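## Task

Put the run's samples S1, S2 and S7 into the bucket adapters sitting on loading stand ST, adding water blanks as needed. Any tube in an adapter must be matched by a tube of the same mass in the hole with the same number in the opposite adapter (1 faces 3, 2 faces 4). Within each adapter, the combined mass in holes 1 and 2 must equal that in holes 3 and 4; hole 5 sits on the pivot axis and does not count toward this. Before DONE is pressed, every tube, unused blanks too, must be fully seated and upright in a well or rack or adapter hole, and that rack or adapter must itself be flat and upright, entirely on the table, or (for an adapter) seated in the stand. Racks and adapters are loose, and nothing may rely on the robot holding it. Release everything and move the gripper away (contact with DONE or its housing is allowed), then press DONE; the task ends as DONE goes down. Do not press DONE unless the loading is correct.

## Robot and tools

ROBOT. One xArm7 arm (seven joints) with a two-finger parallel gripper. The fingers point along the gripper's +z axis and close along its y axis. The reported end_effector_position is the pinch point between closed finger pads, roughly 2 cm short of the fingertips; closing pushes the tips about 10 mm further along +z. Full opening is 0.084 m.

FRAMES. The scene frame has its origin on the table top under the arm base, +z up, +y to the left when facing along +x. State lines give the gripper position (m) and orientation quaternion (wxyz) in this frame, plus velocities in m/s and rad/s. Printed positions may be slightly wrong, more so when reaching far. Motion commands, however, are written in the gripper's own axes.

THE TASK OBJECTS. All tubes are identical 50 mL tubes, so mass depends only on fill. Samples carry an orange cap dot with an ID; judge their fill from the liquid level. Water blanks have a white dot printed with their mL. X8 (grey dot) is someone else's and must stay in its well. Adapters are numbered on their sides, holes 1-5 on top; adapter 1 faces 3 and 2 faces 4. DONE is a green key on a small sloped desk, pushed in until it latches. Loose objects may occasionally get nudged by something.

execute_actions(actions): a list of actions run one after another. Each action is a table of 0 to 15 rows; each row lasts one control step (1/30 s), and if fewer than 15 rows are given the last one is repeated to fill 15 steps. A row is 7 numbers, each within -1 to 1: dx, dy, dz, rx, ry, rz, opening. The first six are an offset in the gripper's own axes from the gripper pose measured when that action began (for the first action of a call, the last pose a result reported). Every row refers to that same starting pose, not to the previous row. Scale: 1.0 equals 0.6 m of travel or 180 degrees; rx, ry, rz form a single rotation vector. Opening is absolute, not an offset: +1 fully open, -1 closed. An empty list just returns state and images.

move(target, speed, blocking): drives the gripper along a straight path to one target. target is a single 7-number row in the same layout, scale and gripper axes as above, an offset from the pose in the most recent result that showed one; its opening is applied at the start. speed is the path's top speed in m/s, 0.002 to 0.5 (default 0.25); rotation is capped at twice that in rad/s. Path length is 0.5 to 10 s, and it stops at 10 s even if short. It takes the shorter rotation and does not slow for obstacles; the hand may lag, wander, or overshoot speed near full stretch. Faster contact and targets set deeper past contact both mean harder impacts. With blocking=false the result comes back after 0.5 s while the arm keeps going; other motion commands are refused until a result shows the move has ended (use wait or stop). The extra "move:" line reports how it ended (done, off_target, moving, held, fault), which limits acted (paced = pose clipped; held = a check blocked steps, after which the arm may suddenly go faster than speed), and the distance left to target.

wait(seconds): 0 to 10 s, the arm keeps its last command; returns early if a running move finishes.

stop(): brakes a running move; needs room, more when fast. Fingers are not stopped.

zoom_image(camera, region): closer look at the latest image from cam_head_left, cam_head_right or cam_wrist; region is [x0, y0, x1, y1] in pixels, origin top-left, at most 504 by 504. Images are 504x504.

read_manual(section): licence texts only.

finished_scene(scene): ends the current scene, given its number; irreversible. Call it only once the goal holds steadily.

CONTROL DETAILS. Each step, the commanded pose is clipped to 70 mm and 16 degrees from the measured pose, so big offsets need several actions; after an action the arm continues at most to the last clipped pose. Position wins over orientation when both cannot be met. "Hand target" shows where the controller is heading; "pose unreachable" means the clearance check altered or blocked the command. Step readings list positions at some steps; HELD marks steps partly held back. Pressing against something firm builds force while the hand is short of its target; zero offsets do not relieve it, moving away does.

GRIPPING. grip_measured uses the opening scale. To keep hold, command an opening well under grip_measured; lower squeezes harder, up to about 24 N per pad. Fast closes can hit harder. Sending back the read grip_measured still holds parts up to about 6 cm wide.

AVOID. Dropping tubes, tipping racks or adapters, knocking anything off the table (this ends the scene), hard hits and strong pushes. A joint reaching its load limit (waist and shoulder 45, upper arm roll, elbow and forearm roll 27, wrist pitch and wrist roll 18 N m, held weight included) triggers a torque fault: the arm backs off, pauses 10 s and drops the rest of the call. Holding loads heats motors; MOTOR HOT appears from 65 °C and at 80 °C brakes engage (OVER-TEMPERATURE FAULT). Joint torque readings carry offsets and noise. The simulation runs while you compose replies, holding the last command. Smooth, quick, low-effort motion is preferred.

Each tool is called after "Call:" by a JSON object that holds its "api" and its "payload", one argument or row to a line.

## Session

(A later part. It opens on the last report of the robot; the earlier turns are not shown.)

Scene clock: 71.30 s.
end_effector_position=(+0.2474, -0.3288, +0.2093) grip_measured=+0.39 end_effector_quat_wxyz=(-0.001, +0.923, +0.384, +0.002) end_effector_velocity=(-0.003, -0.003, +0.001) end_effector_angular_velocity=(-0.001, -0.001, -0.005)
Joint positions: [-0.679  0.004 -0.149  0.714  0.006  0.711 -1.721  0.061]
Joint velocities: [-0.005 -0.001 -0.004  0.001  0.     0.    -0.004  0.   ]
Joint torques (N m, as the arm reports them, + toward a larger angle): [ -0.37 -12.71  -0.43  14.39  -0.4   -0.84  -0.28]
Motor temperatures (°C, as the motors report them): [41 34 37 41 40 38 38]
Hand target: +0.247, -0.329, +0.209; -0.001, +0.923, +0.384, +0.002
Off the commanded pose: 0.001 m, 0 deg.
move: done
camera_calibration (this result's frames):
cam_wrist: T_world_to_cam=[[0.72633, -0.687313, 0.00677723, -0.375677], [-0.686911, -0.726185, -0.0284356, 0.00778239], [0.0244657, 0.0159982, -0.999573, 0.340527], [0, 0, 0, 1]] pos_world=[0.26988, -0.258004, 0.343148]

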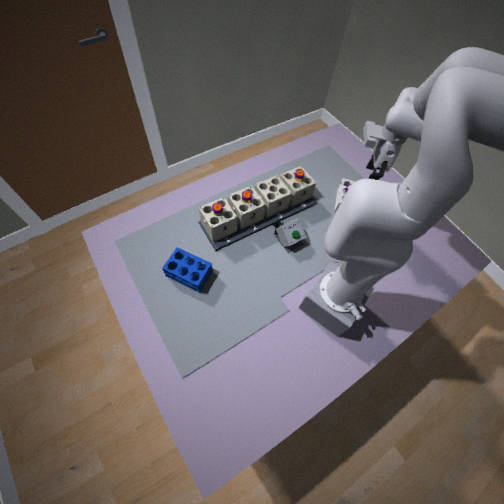

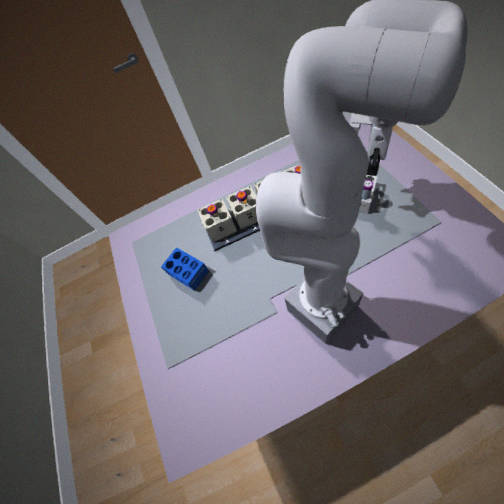

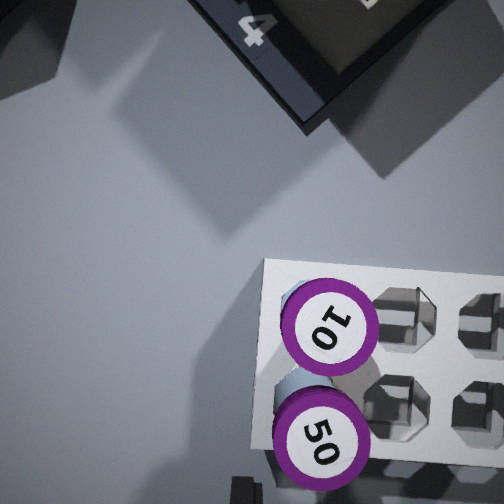

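Call:
{"api": "move", "payload": {
  "target": [0.01,-0.012,0.07,0,0,0,0.4],
  "speed": 0.12
}}

Call:
{"api": "move", "payload": {
  "target": [0,0,0.084,0,0,0,0.4],
  "speed": 0.12
}}

Call:
{"api": "move", "payload": {
  "target": [0,0,0,0,0,0,-0.5]
}}

Call:
{"api": "move", "payload": {
  "target": [0,0,-0.225,0,0,0,-0.5],
  "speed": 0.15
}}

Call:
{"api": "move", "payload": {
  "target": [0.52,-0.085,0,0,0,0.25,-0.5],
  "speed": 0.3
}}

Call:
{"api": "move", "payload": {
  "target": [0,0,0.05,0,0,0,-0.5],
  "speed": 0.08
}}

Scene clock: 78.20 s.
end_effector_position=(+0.2468, -0.3199, +0.1677) grip_measured=+0.39 end_effector_quat_wxyz=(-0.000, +0.923, +0.384, +0.002) end_effector_velocity=(-0.001, +0.003, -0.002) end_effector_angular_velocity=(+0.006, +0.005, +0.002)
Joint positions: [-0.673  0.085 -0.141  0.658  0.028  0.574 -1.725  0.061]
Joint velocities: [ 0.002  0.002  0.001 -0.005  0.     0.001 -0.    -0.   ]
Joint torques (N m, as the arm reports them, + toward a larger angle): [ -0.42 -12.93  -0.88  13.18  -0.38  -0.89  -0.29]
Motor temperatures (°C, as the motors report them): [41 34 37 41 40 38 38]
Hand target: +0.247, -0.320, +0.167; -0.001, +0.923, +0.384, +0.002
Off the commanded pose: 0.001 m, 0 deg.
move: done
camera_calibration (this result's frames):
cam_wrist: T_world_to_cam=[[0.726107, -0.687538, 0.00781871, -0.369009], [-0.687125, -0.725992, -0.0281923, 0.0127615], [0.0250596, 0.0150982, -0.999572, 0.298363], [0, 0, 0, 1]] pos_world=[0.269232, -0.248948, 0.30148]

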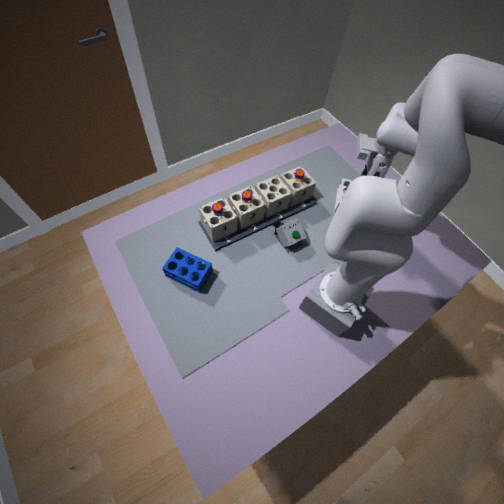

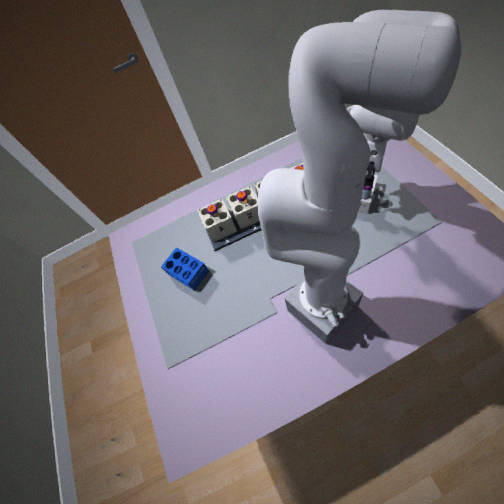

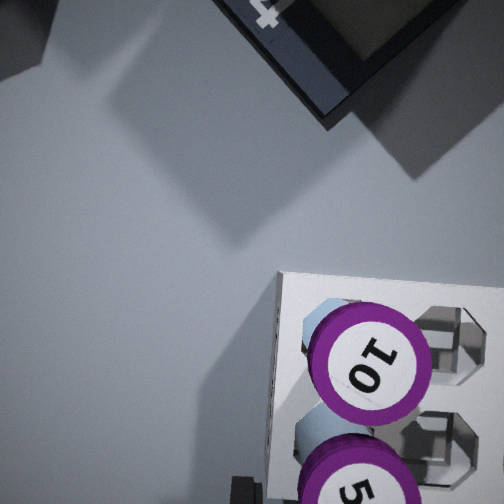

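Scene clock: 79.07 s.
end_effector_position=(+0.2472, -0.3202, +0.1177) grip_measured=+0.39 end_effector_quat_wxyz=(-0.000, +0.923, +0.384, +0.002) end_effector_velocity=(-0.002, +0.003, -0.003) end_effector_angular_velocity=(+0.007, +0.006, +0.002)
Joint positions: [-0.681  0.233 -0.126  0.65   0.08   0.419 -1.763  0.061]
Joint velocities: [ 0.001  0.004  0.001 -0.005  0.001  0.001 -0.001 -0.   ]
Joint torques (N m, as the arm reports them, + toward a larger angle): [ -0.23 -14.38  -1.34  11.66  -0.46  -0.95  -0.27]
Motor temperatures (°C, as the motors report them): [41 34 37 41 40 38 38]
Hand target: +0.247, -0.320, +0.117; -0.000, +0.923, +0.384, +0.002
Off the commanded pose: 0.001 m, 0 deg.
move: done
camera_calibration (this result's frames):
cam_wrist: T_world_to_cam=[[0.725953, -0.687688, 0.00878792, -0.369248], [-0.687264, -0.725864, -0.0280954, 0.0114259], [0.0256997, 0.0143564, -0.999567, 0.247929], [0, 0, 0, 1]] pos_world=[0.269538, -0.249193, 0.251387]

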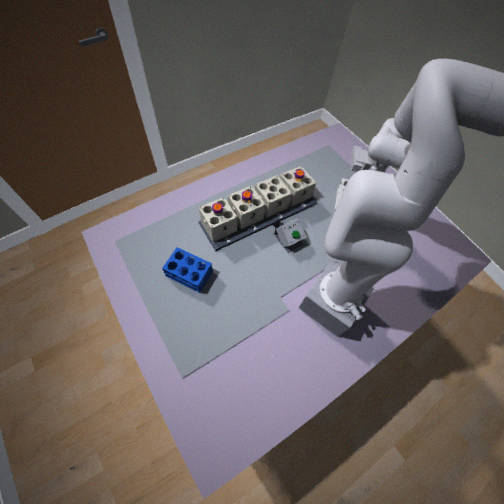

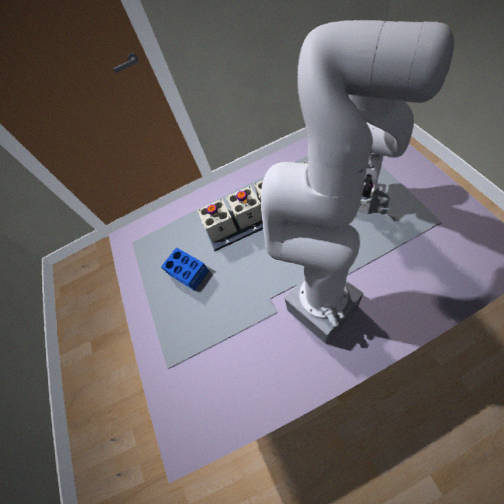

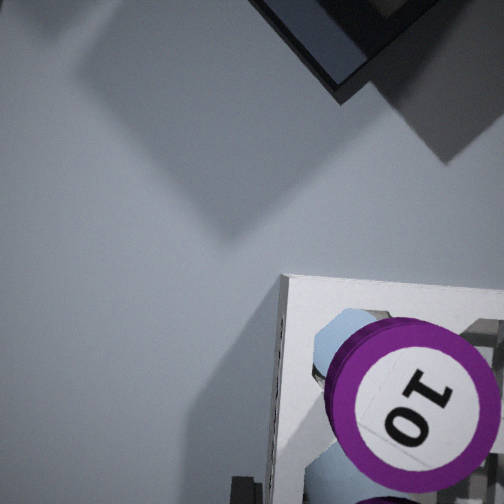

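Scene clock: 79.57 s.
end_effector_position=(+0.2472, -0.3202, +0.1177) grip_measured=-0.26 end_effector_quat_wxyz=(+0.000, +0.923, +0.384, +0.002) end_effector_velocity=(+0.001, -0.000, +0.000) end_effector_angular_velocity=(-0.001, -0.001, +0.001)
Joint positions: [-0.681  0.233 -0.126  0.65   0.08   0.419 -1.763  0.033]
Joint velocities: [ 0.001  0.    -0.     0.001  0.     0.    -0.     0.   ]
Joint torques (N m, as the arm reports them, + toward a larger angle): [ -0.2  -14.09  -1.16  11.67  -0.41  -1.08  -0.23]
Motor temperatures (°C, as the motors report them): [41 34 37 41 40 38 38]
Hand target: +0.247, -0.320, +0.118; -0.000, +0.923, +0.384, +0.002
Off the commanded pose: 0.000 m, 0 deg.
move: done
camera_calibration (this result's frames):
cam_wrist: T_world_to_cam=[[0.725939, -0.687701, 0.00891022, -0.369305], [-0.687275, -0.725854, -0.0280889, 0.0114214], [0.0257843, 0.0142671, -0.999566, 0.247935], [0, 0, 0, 1]] pos_world=[0.26955, -0.249219, 0.251439]

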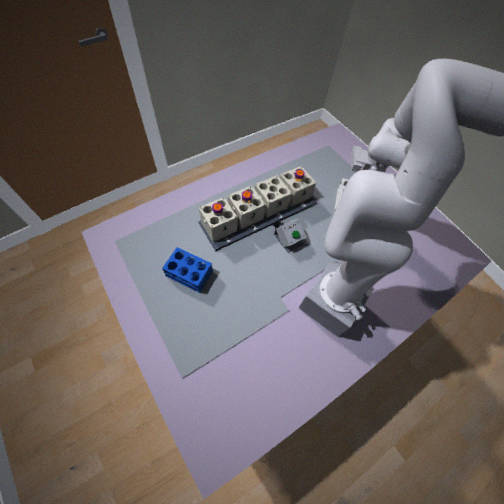

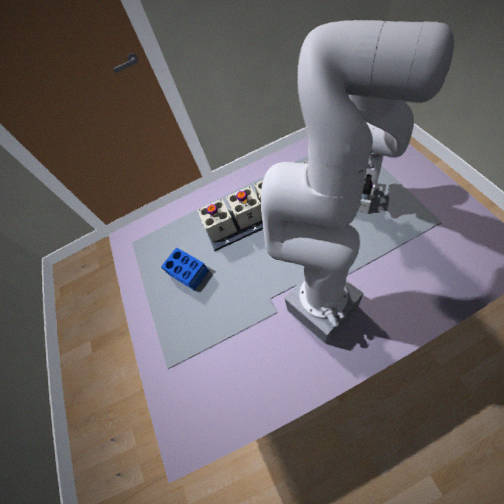

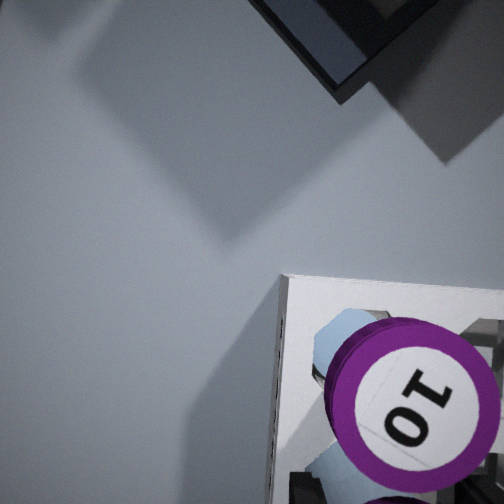

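Scene clock: 80.90 s.
end_effector_position=(+0.2464, -0.3196, +0.2522) grip_measured=-0.26 end_effector_quat_wxyz=(-0.001, +0.923, +0.384, +0.002) end_effector_velocity=(+0.002, -0.003, +0.004) end_effector_angular_velocity=(-0.008, -0.007, +0.001)
Joint positions: [-0.672 -0.109 -0.144  0.734 -0.016  0.842 -1.692  0.033]
Joint velocities: [ 0.    -0.004 -0.     0.007 -0.     0.001 -0.001  0.   ]
Joint torques (N m, as the arm reports them, + toward a larger angle): [ -0.26 -11.46   0.03  15.43  -0.27  -0.97  -0.29]
Motor temperatures (°C, as the motors report them): [41 34 37 41 40 38 38]
Hand target: +0.247, -0.320, +0.253; +0.000, +0.923, +0.384, +0.002
Off the commanded pose: 0.001 m, 0 deg.
move: done
camera_calibration (this result's frames):
cam_wrist: T_world_to_cam=[[0.72633, -0.687306, 0.00744325, -0.369103], [-0.686896, -0.726204, -0.0282945, 0.014966], [0.0248523, 0.0154384, -0.999572, 0.382939], [0, 0, 0, 1]] pos_world=[0.268854, -0.24873, 0.385946]

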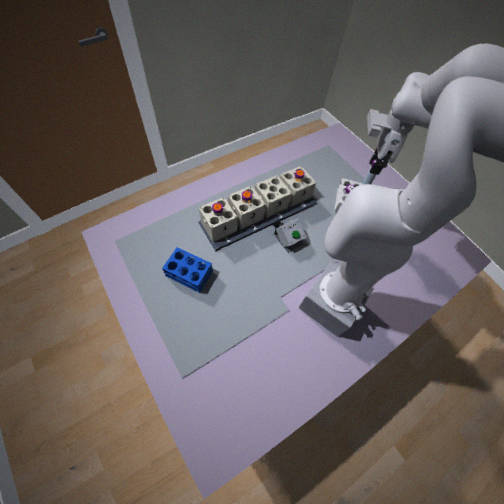

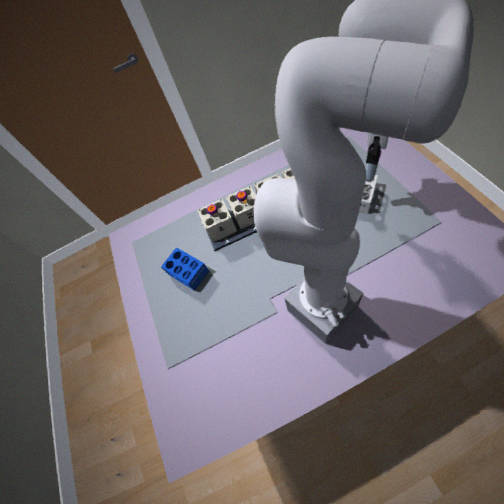

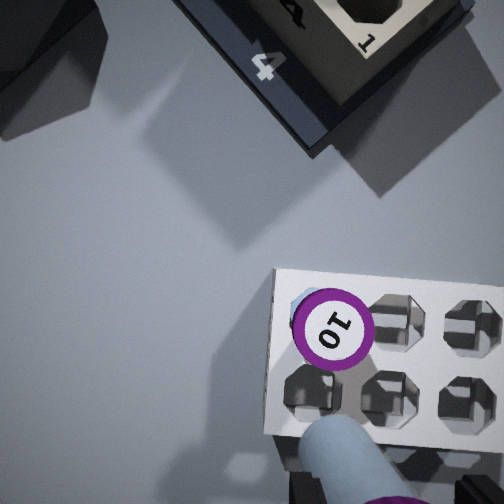

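Scene clock: 82.70 s.
end_effector_position=(+0.4296, -0.0635, +0.2525) grip_measured=-0.26 end_effector_quat_wxyz=(-0.001, +1.000, +0.001, +0.000) end_effector_velocity=(+0.001, +0.005, +0.000) end_effector_angular_velocity=(-0.001, -0.000, +0.008)
Joint positions: [-0.379 -0.012  0.33   0.842  0.006  0.853 -0.154  0.033]
Joint velocities: [ 0.006  0.001  0.006  0.003 -0.001  0.001  0.005  0.   ]
Joint torques (N m, as the arm reports them, + toward a larger angle): [ -0.27 -13.03  -0.42  15.64  -0.29  -1.01  -0.27]
Motor temperatures (°C, as the motors report them): [41 34 37 41 40 38 38]
Hand target: +0.430, -0.063, +0.253; -0.000, +1.000, +0.002, +0.000
Off the commanded pose: 0.002 m, 0 deg.
move: done
camera_calibration (this result's frames):
cam_wrist: T_world_to_cam=[[0.0263487, -0.999633, 0.00631246, -0.044941], [-0.999334, -0.0264993, -0.0250919, 0.504575], [0.02525, -0.00564712, -0.999665, 0.373316], [0, 0, 0, 1]] pos_world=[0.495997, -0.0294455, 0.386135]

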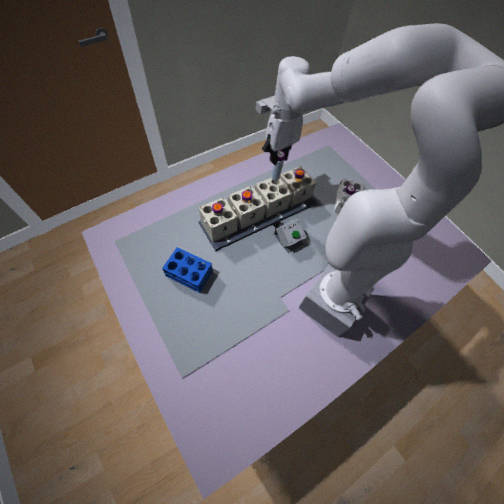

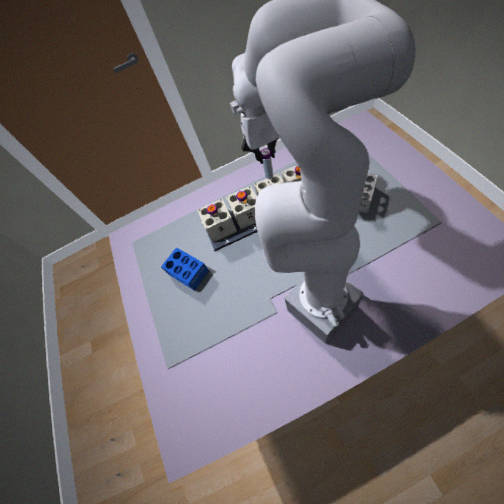

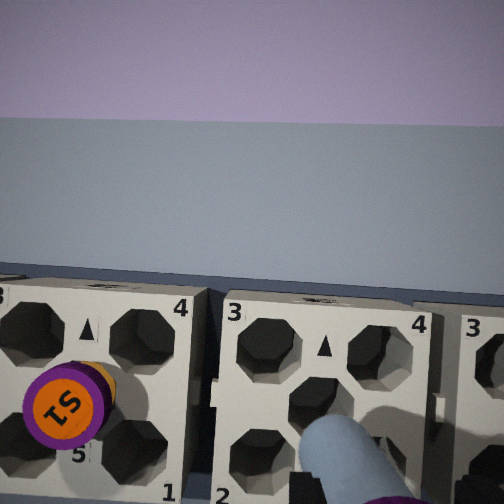

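Scene clock: 83.47 s.
end_effector_position=(+0.4299, -0.0636, +0.2229) grip_measured=-0.26 end_effector_quat_wxyz=(-0.000, +1.000, +0.001, +0.001) end_effector_velocity=(+0.001, -0.000, +0.001) end_effector_angular_velocity=(-0.002, -0.005, +0.002)
Joint positions: [-0.378  0.046  0.33   0.809 -0.02   0.764 -0.134  0.033]
Joint velocities: [ 0.    -0.001  0.     0.001 -0.001 -0.003 -0.001 -0.   ]
Joint torques (N m, as the arm reports them, + toward a larger angle): [ -0.41 -13.43  -0.12  14.93  -0.33  -1.07  -0.32]
Motor temperatures (°C, as the motors report them): [41 34 37 41 40 38 38]
Hand target: +0.430, -0.064, +0.223; -0.000, +1.000, +0.001, +0.000
Off the commanded pose: 0.001 m, 0 deg.
move: done
camera_calibration (this result's frames):
cam_wrist: T_world_to_cam=[[0.0262203, -0.999634, 0.00665965, -0.0449087], [-0.999316, -0.0263847, -0.0259294, 0.504398], [0.0260956, -0.00597521, -0.999642, 0.343303], [0, 0, 0, 1]] pos_world=[0.496271, -0.0295326, 0.356557]

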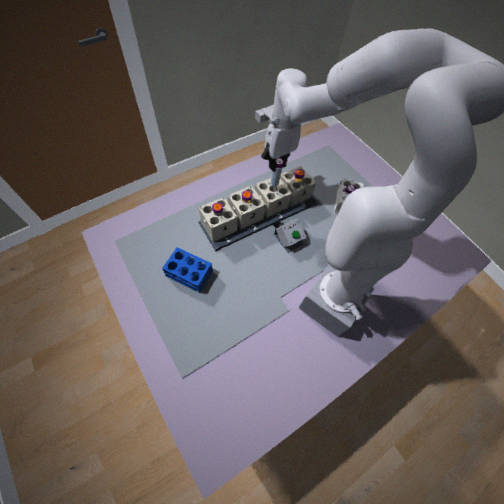

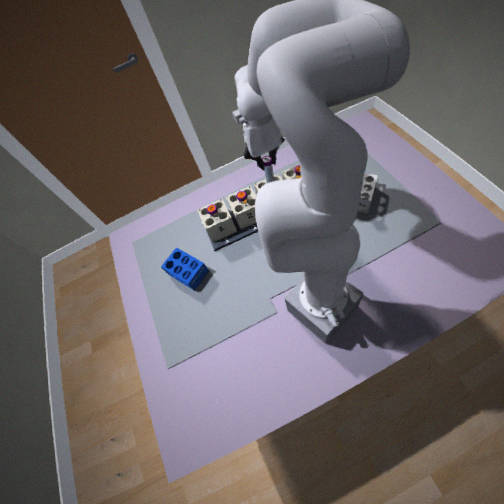

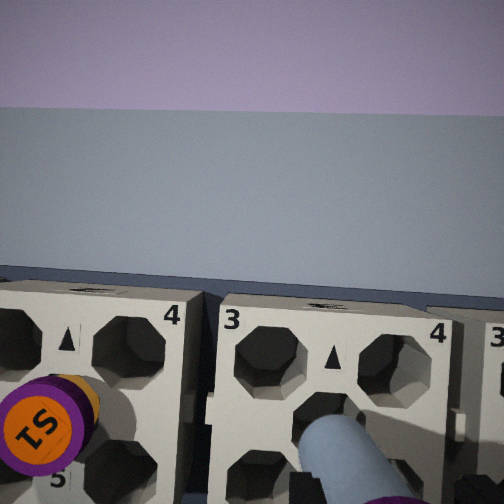

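Call:
{"api": "move", "payload": {
  "target": [0.001,0,0.151,0,0,0,-0.5],
  "speed": 0.06
}}

Call:
{"api": "move", "payload": {
  "target": [0,0,0,0,0,0,0.4]
}}

Call:
{"api": "move", "payload": {
  "target": [0,0,-0.12,0,0,0,0.4]
}}

Scene clock: 99.23 s.
end_effector_position=(+0.4310, -0.0638, +0.1325) grip_measured=-0.26 end_effector_quat_wxyz=(-0.000, +1.000, +0.001, +0.001) end_effector_velocity=(+0.002, +0.001, +0.001) end_effector_angular_velocity=(-0.001, -0.004, +0.003)
Joint positions: [-0.353  0.274  0.291  0.766 -0.16   0.507 -0.033  0.033]
Joint velocities: [ 0.002 -0.001 -0.     0.002 -0.001 -0.002  0.001  0.   ]
Joint torques (N m, as the arm reports them, + toward a larger angle): [ -0.37 -15.83   1.38  12.75  -0.4   -1.15  -0.35]
Motor temperatures (°C, as the motors report them): [41 34 37 41 40 38 38]
Hand target: +0.431, -0.064, +0.132; -0.000, +1.000, +0.001, +0.001
Off the commanded pose: 0.000 m, 0 deg.
move: done
camera_calibration (this result's frames):
cam_wrist: T_world_to_cam=[[0.0260612, -0.999634, 0.0072052, -0.0445273], [-0.999315, -0.026241, -0.0260972, 0.503153], [0.0262767, -0.00652014, -0.999633, 0.252787], [0, 0, 0, 1]] pos_world=[0.497327, -0.0296596, 0.266146]

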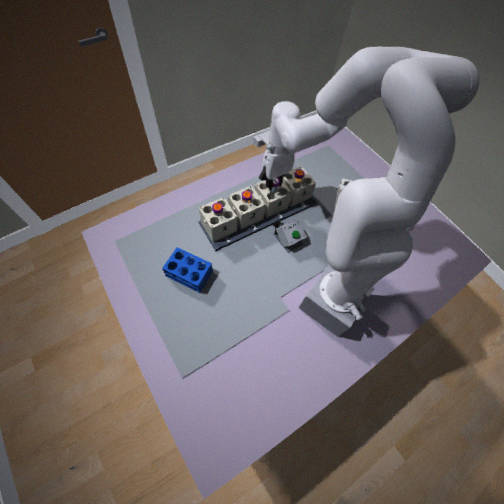

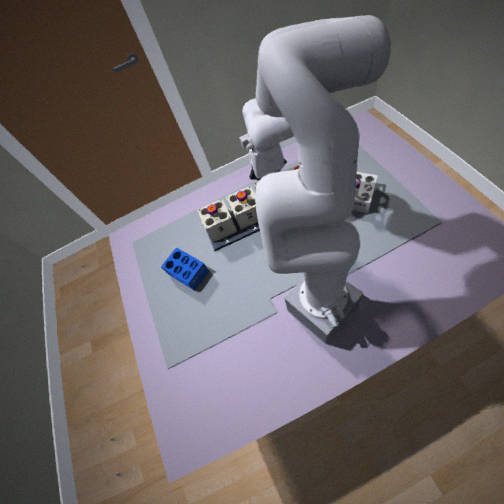

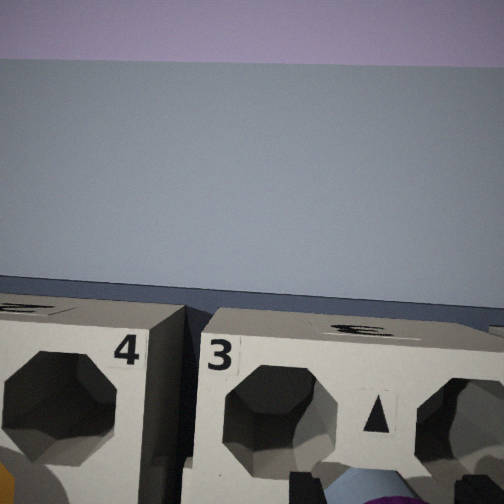

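Scene clock: 99.73 s.
end_effector_position=(+0.4310, -0.0638, +0.1325) grip_measured=+0.39 end_effector_quat_wxyz=(-0.000, +1.000, +0.001, +0.001) end_effector_velocity=(-0.000, +0.000, -0.000) end_effector_angular_velocity=(+0.000, +0.001, -0.001)
Joint positions: [-0.353  0.274  0.291  0.766 -0.16   0.507 -0.033  0.061]
Joint velocities: [-0.     0.     0.     0.    -0.     0.001  0.001  0.   ]
Joint torques (N m, as the arm reports them, + toward a larger angle): [ -0.25 -15.58   1.4   12.57  -0.56  -1.    -0.29]
Motor temperatures (°C, as the motors report them): [41 34 37 41 40 38 38]
Hand target: +0.431, -0.064, +0.133; -0.000, +1.000, +0.001, +0.001
Off the commanded pose: 0.000 m, 0 deg.
move: done
camera_calibration (this result's frames):
cam_wrist: T_world_to_cam=[[0.0260598, -0.999634, 0.0072328, -0.0445385], [-0.999312, -0.026241, -0.0261939, 0.503199], [0.0263741, -0.00654522, -0.999631, 0.252776], [0, 0, 0, 1]] pos_world=[0.497347, -0.0296632, 0.266186]

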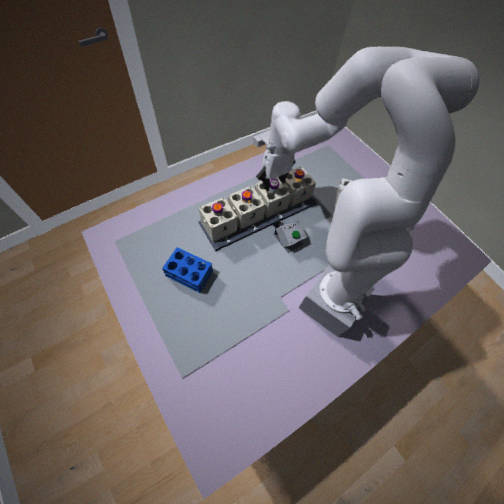

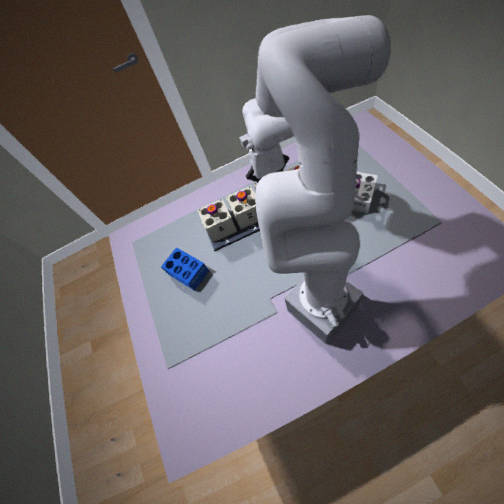

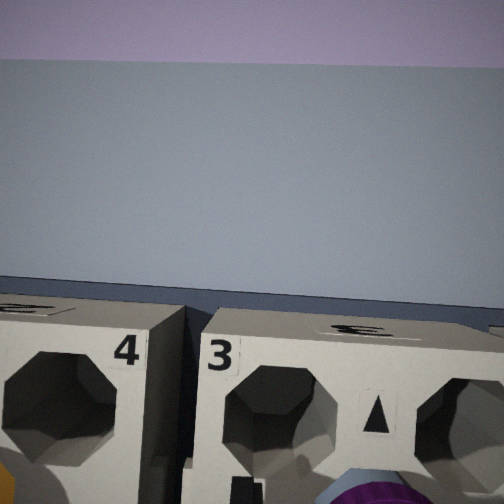

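Scene clock: 100.60 s.
end_effector_position=(+0.4303, -0.0635, +0.2040) grip_measured=+0.39 end_effector_quat_wxyz=(-0.000, +1.000, +0.001, +0.000) end_effector_velocity=(+0.004, -0.000, +0.005) end_effector_angular_velocity=(-0.003, -0.013, +0.000)
Joint positions: [-0.376  0.089  0.328  0.794 -0.043  0.71  -0.118  0.061]
Joint velocities: [ 0.    -0.005  0.001  0.007  0.001 -0.001 -0.     0.   ]
Joint torques (N m, as the arm reports them, + toward a larger angle): [ -0.44 -13.83   0.36  14.07  -0.4   -1.06  -0.35]
Motor temperatures (°C, as the motors report them): [41 34 37 41 40 38 38]
Hand target: +0.431, -0.064, +0.205; -0.000, +1.000, +0.001, +0.001
Off the commanded pose: 0.001 m, 0 deg.
move: done
camera_calibration (this result's frames):
cam_wrist: T_world_to_cam=[[0.0263705, -0.999632, 0.00639505, -0.0446933], [-0.999337, -0.0265223, -0.0249504, 0.504091], [0.0251108, -0.00573285, -0.999668, 0.324796], [0, 0, 0, 1]] pos_world=[0.496779, -0.0294452, 0.337551]

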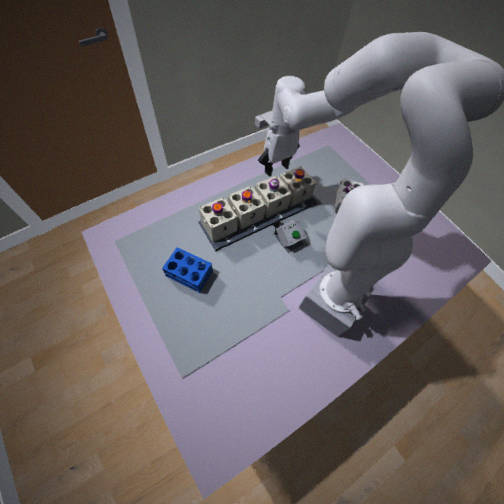

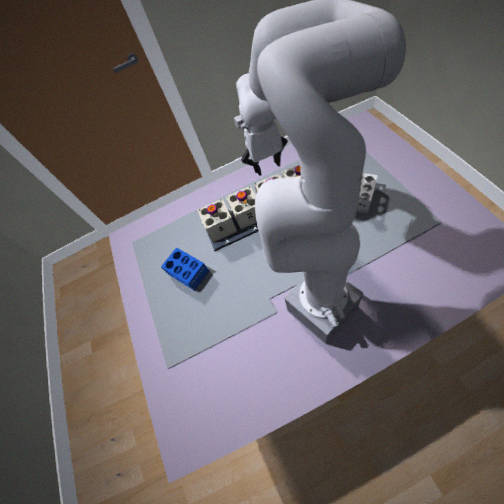

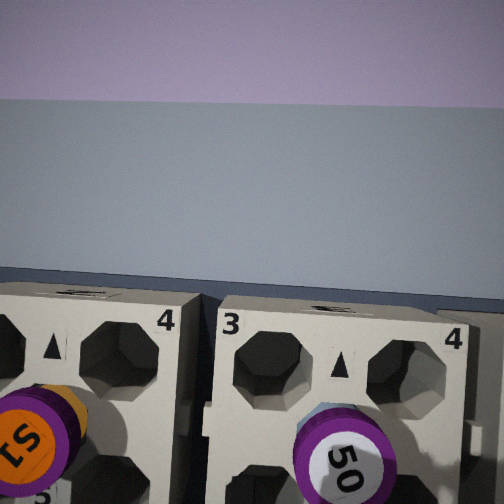

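Call:
{"api": "move", "payload": {
  "target": [-0.32,-0.072,0,0,0,0,-1]
}}

Scene clock: 106.70 s.
end_effector_position=(+0.2383, -0.0207, +0.2032) grip_measured=-1.00 end_effector_quat_wxyz=(-0.000, +1.000, +0.001, -0.000) end_effector_velocity=(-0.002, +0.000, -0.001) end_effector_angular_velocity=(-0.000, +0.003, +0.000)
Joint positions: [-0.24  -0.66   0.31   0.147  0.265  0.801 -0.279  0.   ]
Joint velocities: [ 0.001 -0.004 -0.    -0.004 -0.     0.004  0.001  0.   ]
Joint torques (N m, as the arm reports them, + toward a larger angle): [-0.25 -1.37 -2.73 14.84 -0.37 -1.05 -0.27]
Motor temperatures (°C, as the motors report them): [41 34 37 41 40 38 38]
Hand target: +0.238, -0.021, +0.203; -0.000, +1.000, +0.001, +0.000
Off the commanded pose: 0.001 m, 0 deg.
move: done
camera_calibration (this result's frames):
cam_wrist: T_world_to_cam=[[0.0262162, -0.999636, 0.00641952, 0.00322219], [-0.99935, -0.0263666, -0.0245861, 0.313287], [0.0247464, -0.00577079, -0.999677, 0.329177], [0, 0, 0, 1]] pos_world=[0.304853, 0.013381, 0.336753]

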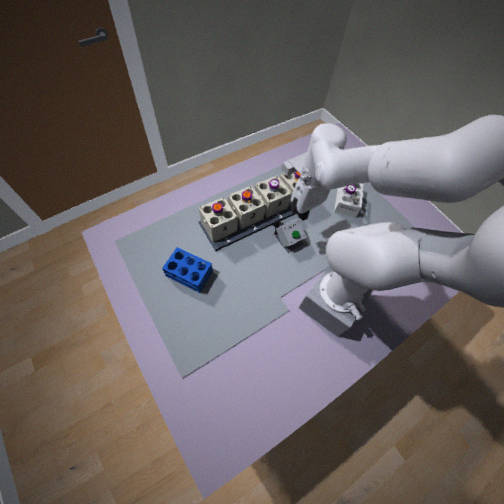

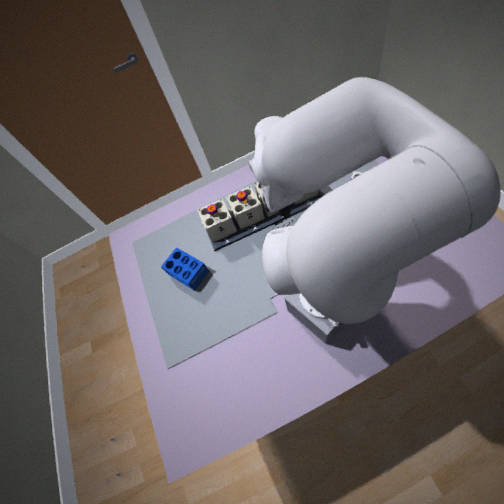

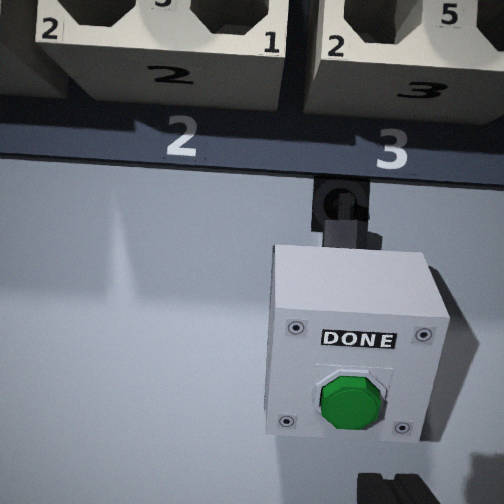

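Call:
{"api": "move", "payload": {
  "target": [0.004,0.019,0.16,0,0,0,-1],
  "speed": 0.12
}}

Call:
{"api": "move", "payload": {
  "target": [0,0,0.035,0,0,0,-1],
  "speed": 0.015
}}

Scene clock: 110.87 s.
end_effector_position=(+0.2412, -0.0323, +0.1074) grip_measured=-1.00 end_effector_quat_wxyz=(-0.000, +1.000, +0.001, +0.000) end_effector_velocity=(-0.000, -0.000, -0.001) end_effector_angular_velocity=(-0.002, +0.002, -0.001)
Joint positions: [-0.332 -0.138  0.369  0.102  0.215  0.235 -0.277  0.   ]
Joint velocities: [-0.007  0.005  0.006  0.    -0.011 -0.003  0.01   0.   ]
Joint torques (N m, as the arm reports them, + toward a larger angle): [-0.3  -6.08 -1.06  9.49 -0.5  -1.07 -0.26]
Motor temperatures (°C, as the motors report them): [41 34 37 41 40 38 38]
Hand target: +0.241, -0.032, +0.107; -0.000, +1.000, +0.001, -0.000
Off the commanded pose: 0.001 m, 0 deg.
move: done
camera_calibration (this result's frames):
cam_wrist: T_world_to_cam=[[0.0259517, -0.999639, 0.00693746, -0.00787937], [-0.999338, -0.0261196, -0.0253125, 0.313581], [0.0254845, -0.00627596, -0.999656, 0.233139], [0, 0, 0, 1]] pos_world=[0.307637, 0.00177725, 0.241051]

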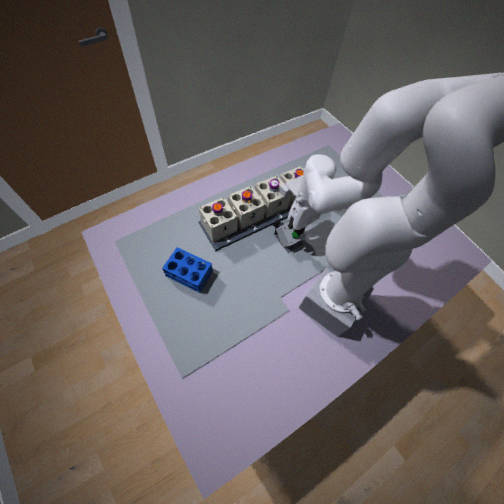

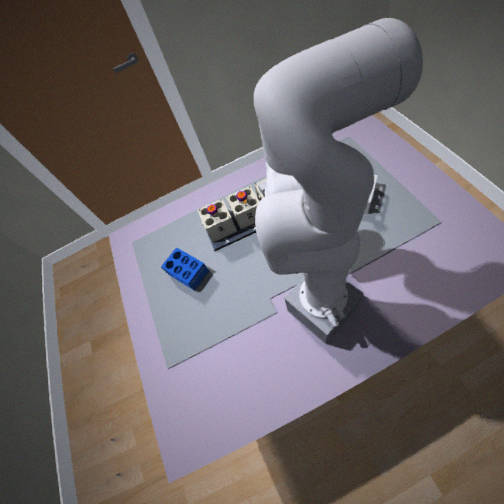

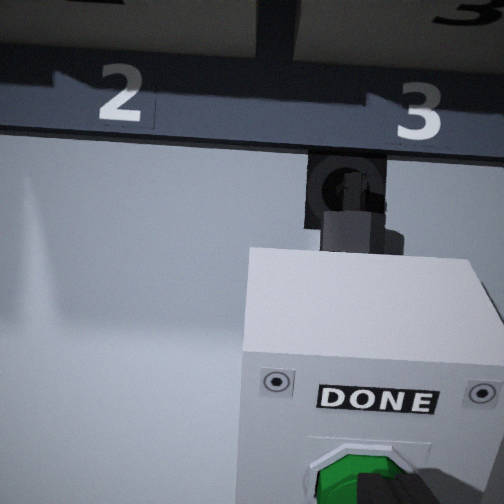

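Scene clock: 111.87 s.
end_effector_position=(+0.2418, -0.0324, +0.0931) grip_measured=-1.00 end_effector_quat_wxyz=(-0.001, +1.000, +0.001, +0.001) end_effector_velocity=(-0.000, -0.000, -0.000) end_effector_angular_velocity=(+0.000, +0.001, -0.000)
Joint positions: [-0.385 -0.041  0.388  0.108  0.117  0.145 -0.215  0.   ]
Joint velocities: [-0.001  0.001  0.    -0.    -0.001 -0.     0.001  0.   ]
Joint torques (N m, as the arm reports them, + toward a larger angle): no reading
Motor temperatures (°C, as the motors report them): [41 34 37 41 40 38 38]
move: unfinished (the scene ended)
camera_calibration (this result's frames):
cam_wrist: T_world_to_cam=[[0.0258881, -0.999645, 0.00622439, -0.0078216], [-0.999298, -0.0260468, -0.026921, 0.313899], [0.0270736, -0.00552309, -0.999618, 0.218452], [0, 0, 0, 1]] pos_world=[0.307967, 0.00156377, 0.226868]
The task's run has ended: the event that ends the task has happened.

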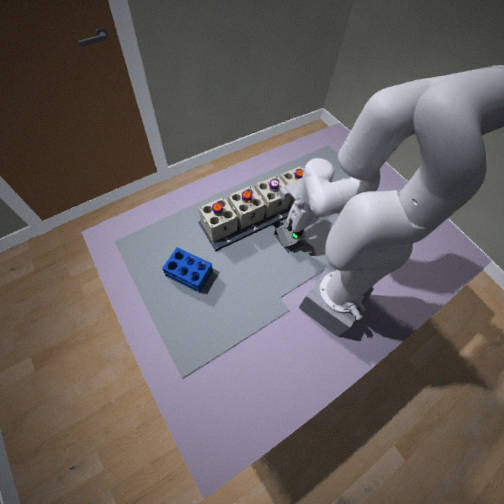

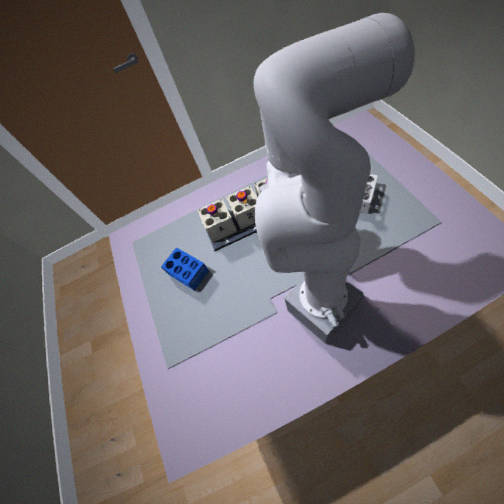

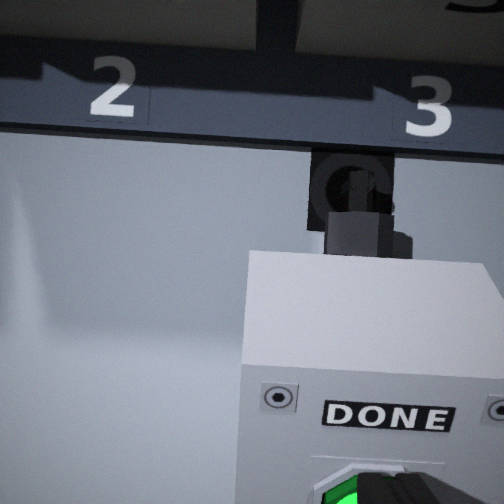

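Call:
{"api": "finished_scene", "payload": {
  "scene": 2
}}

The scene is finished: the task was done.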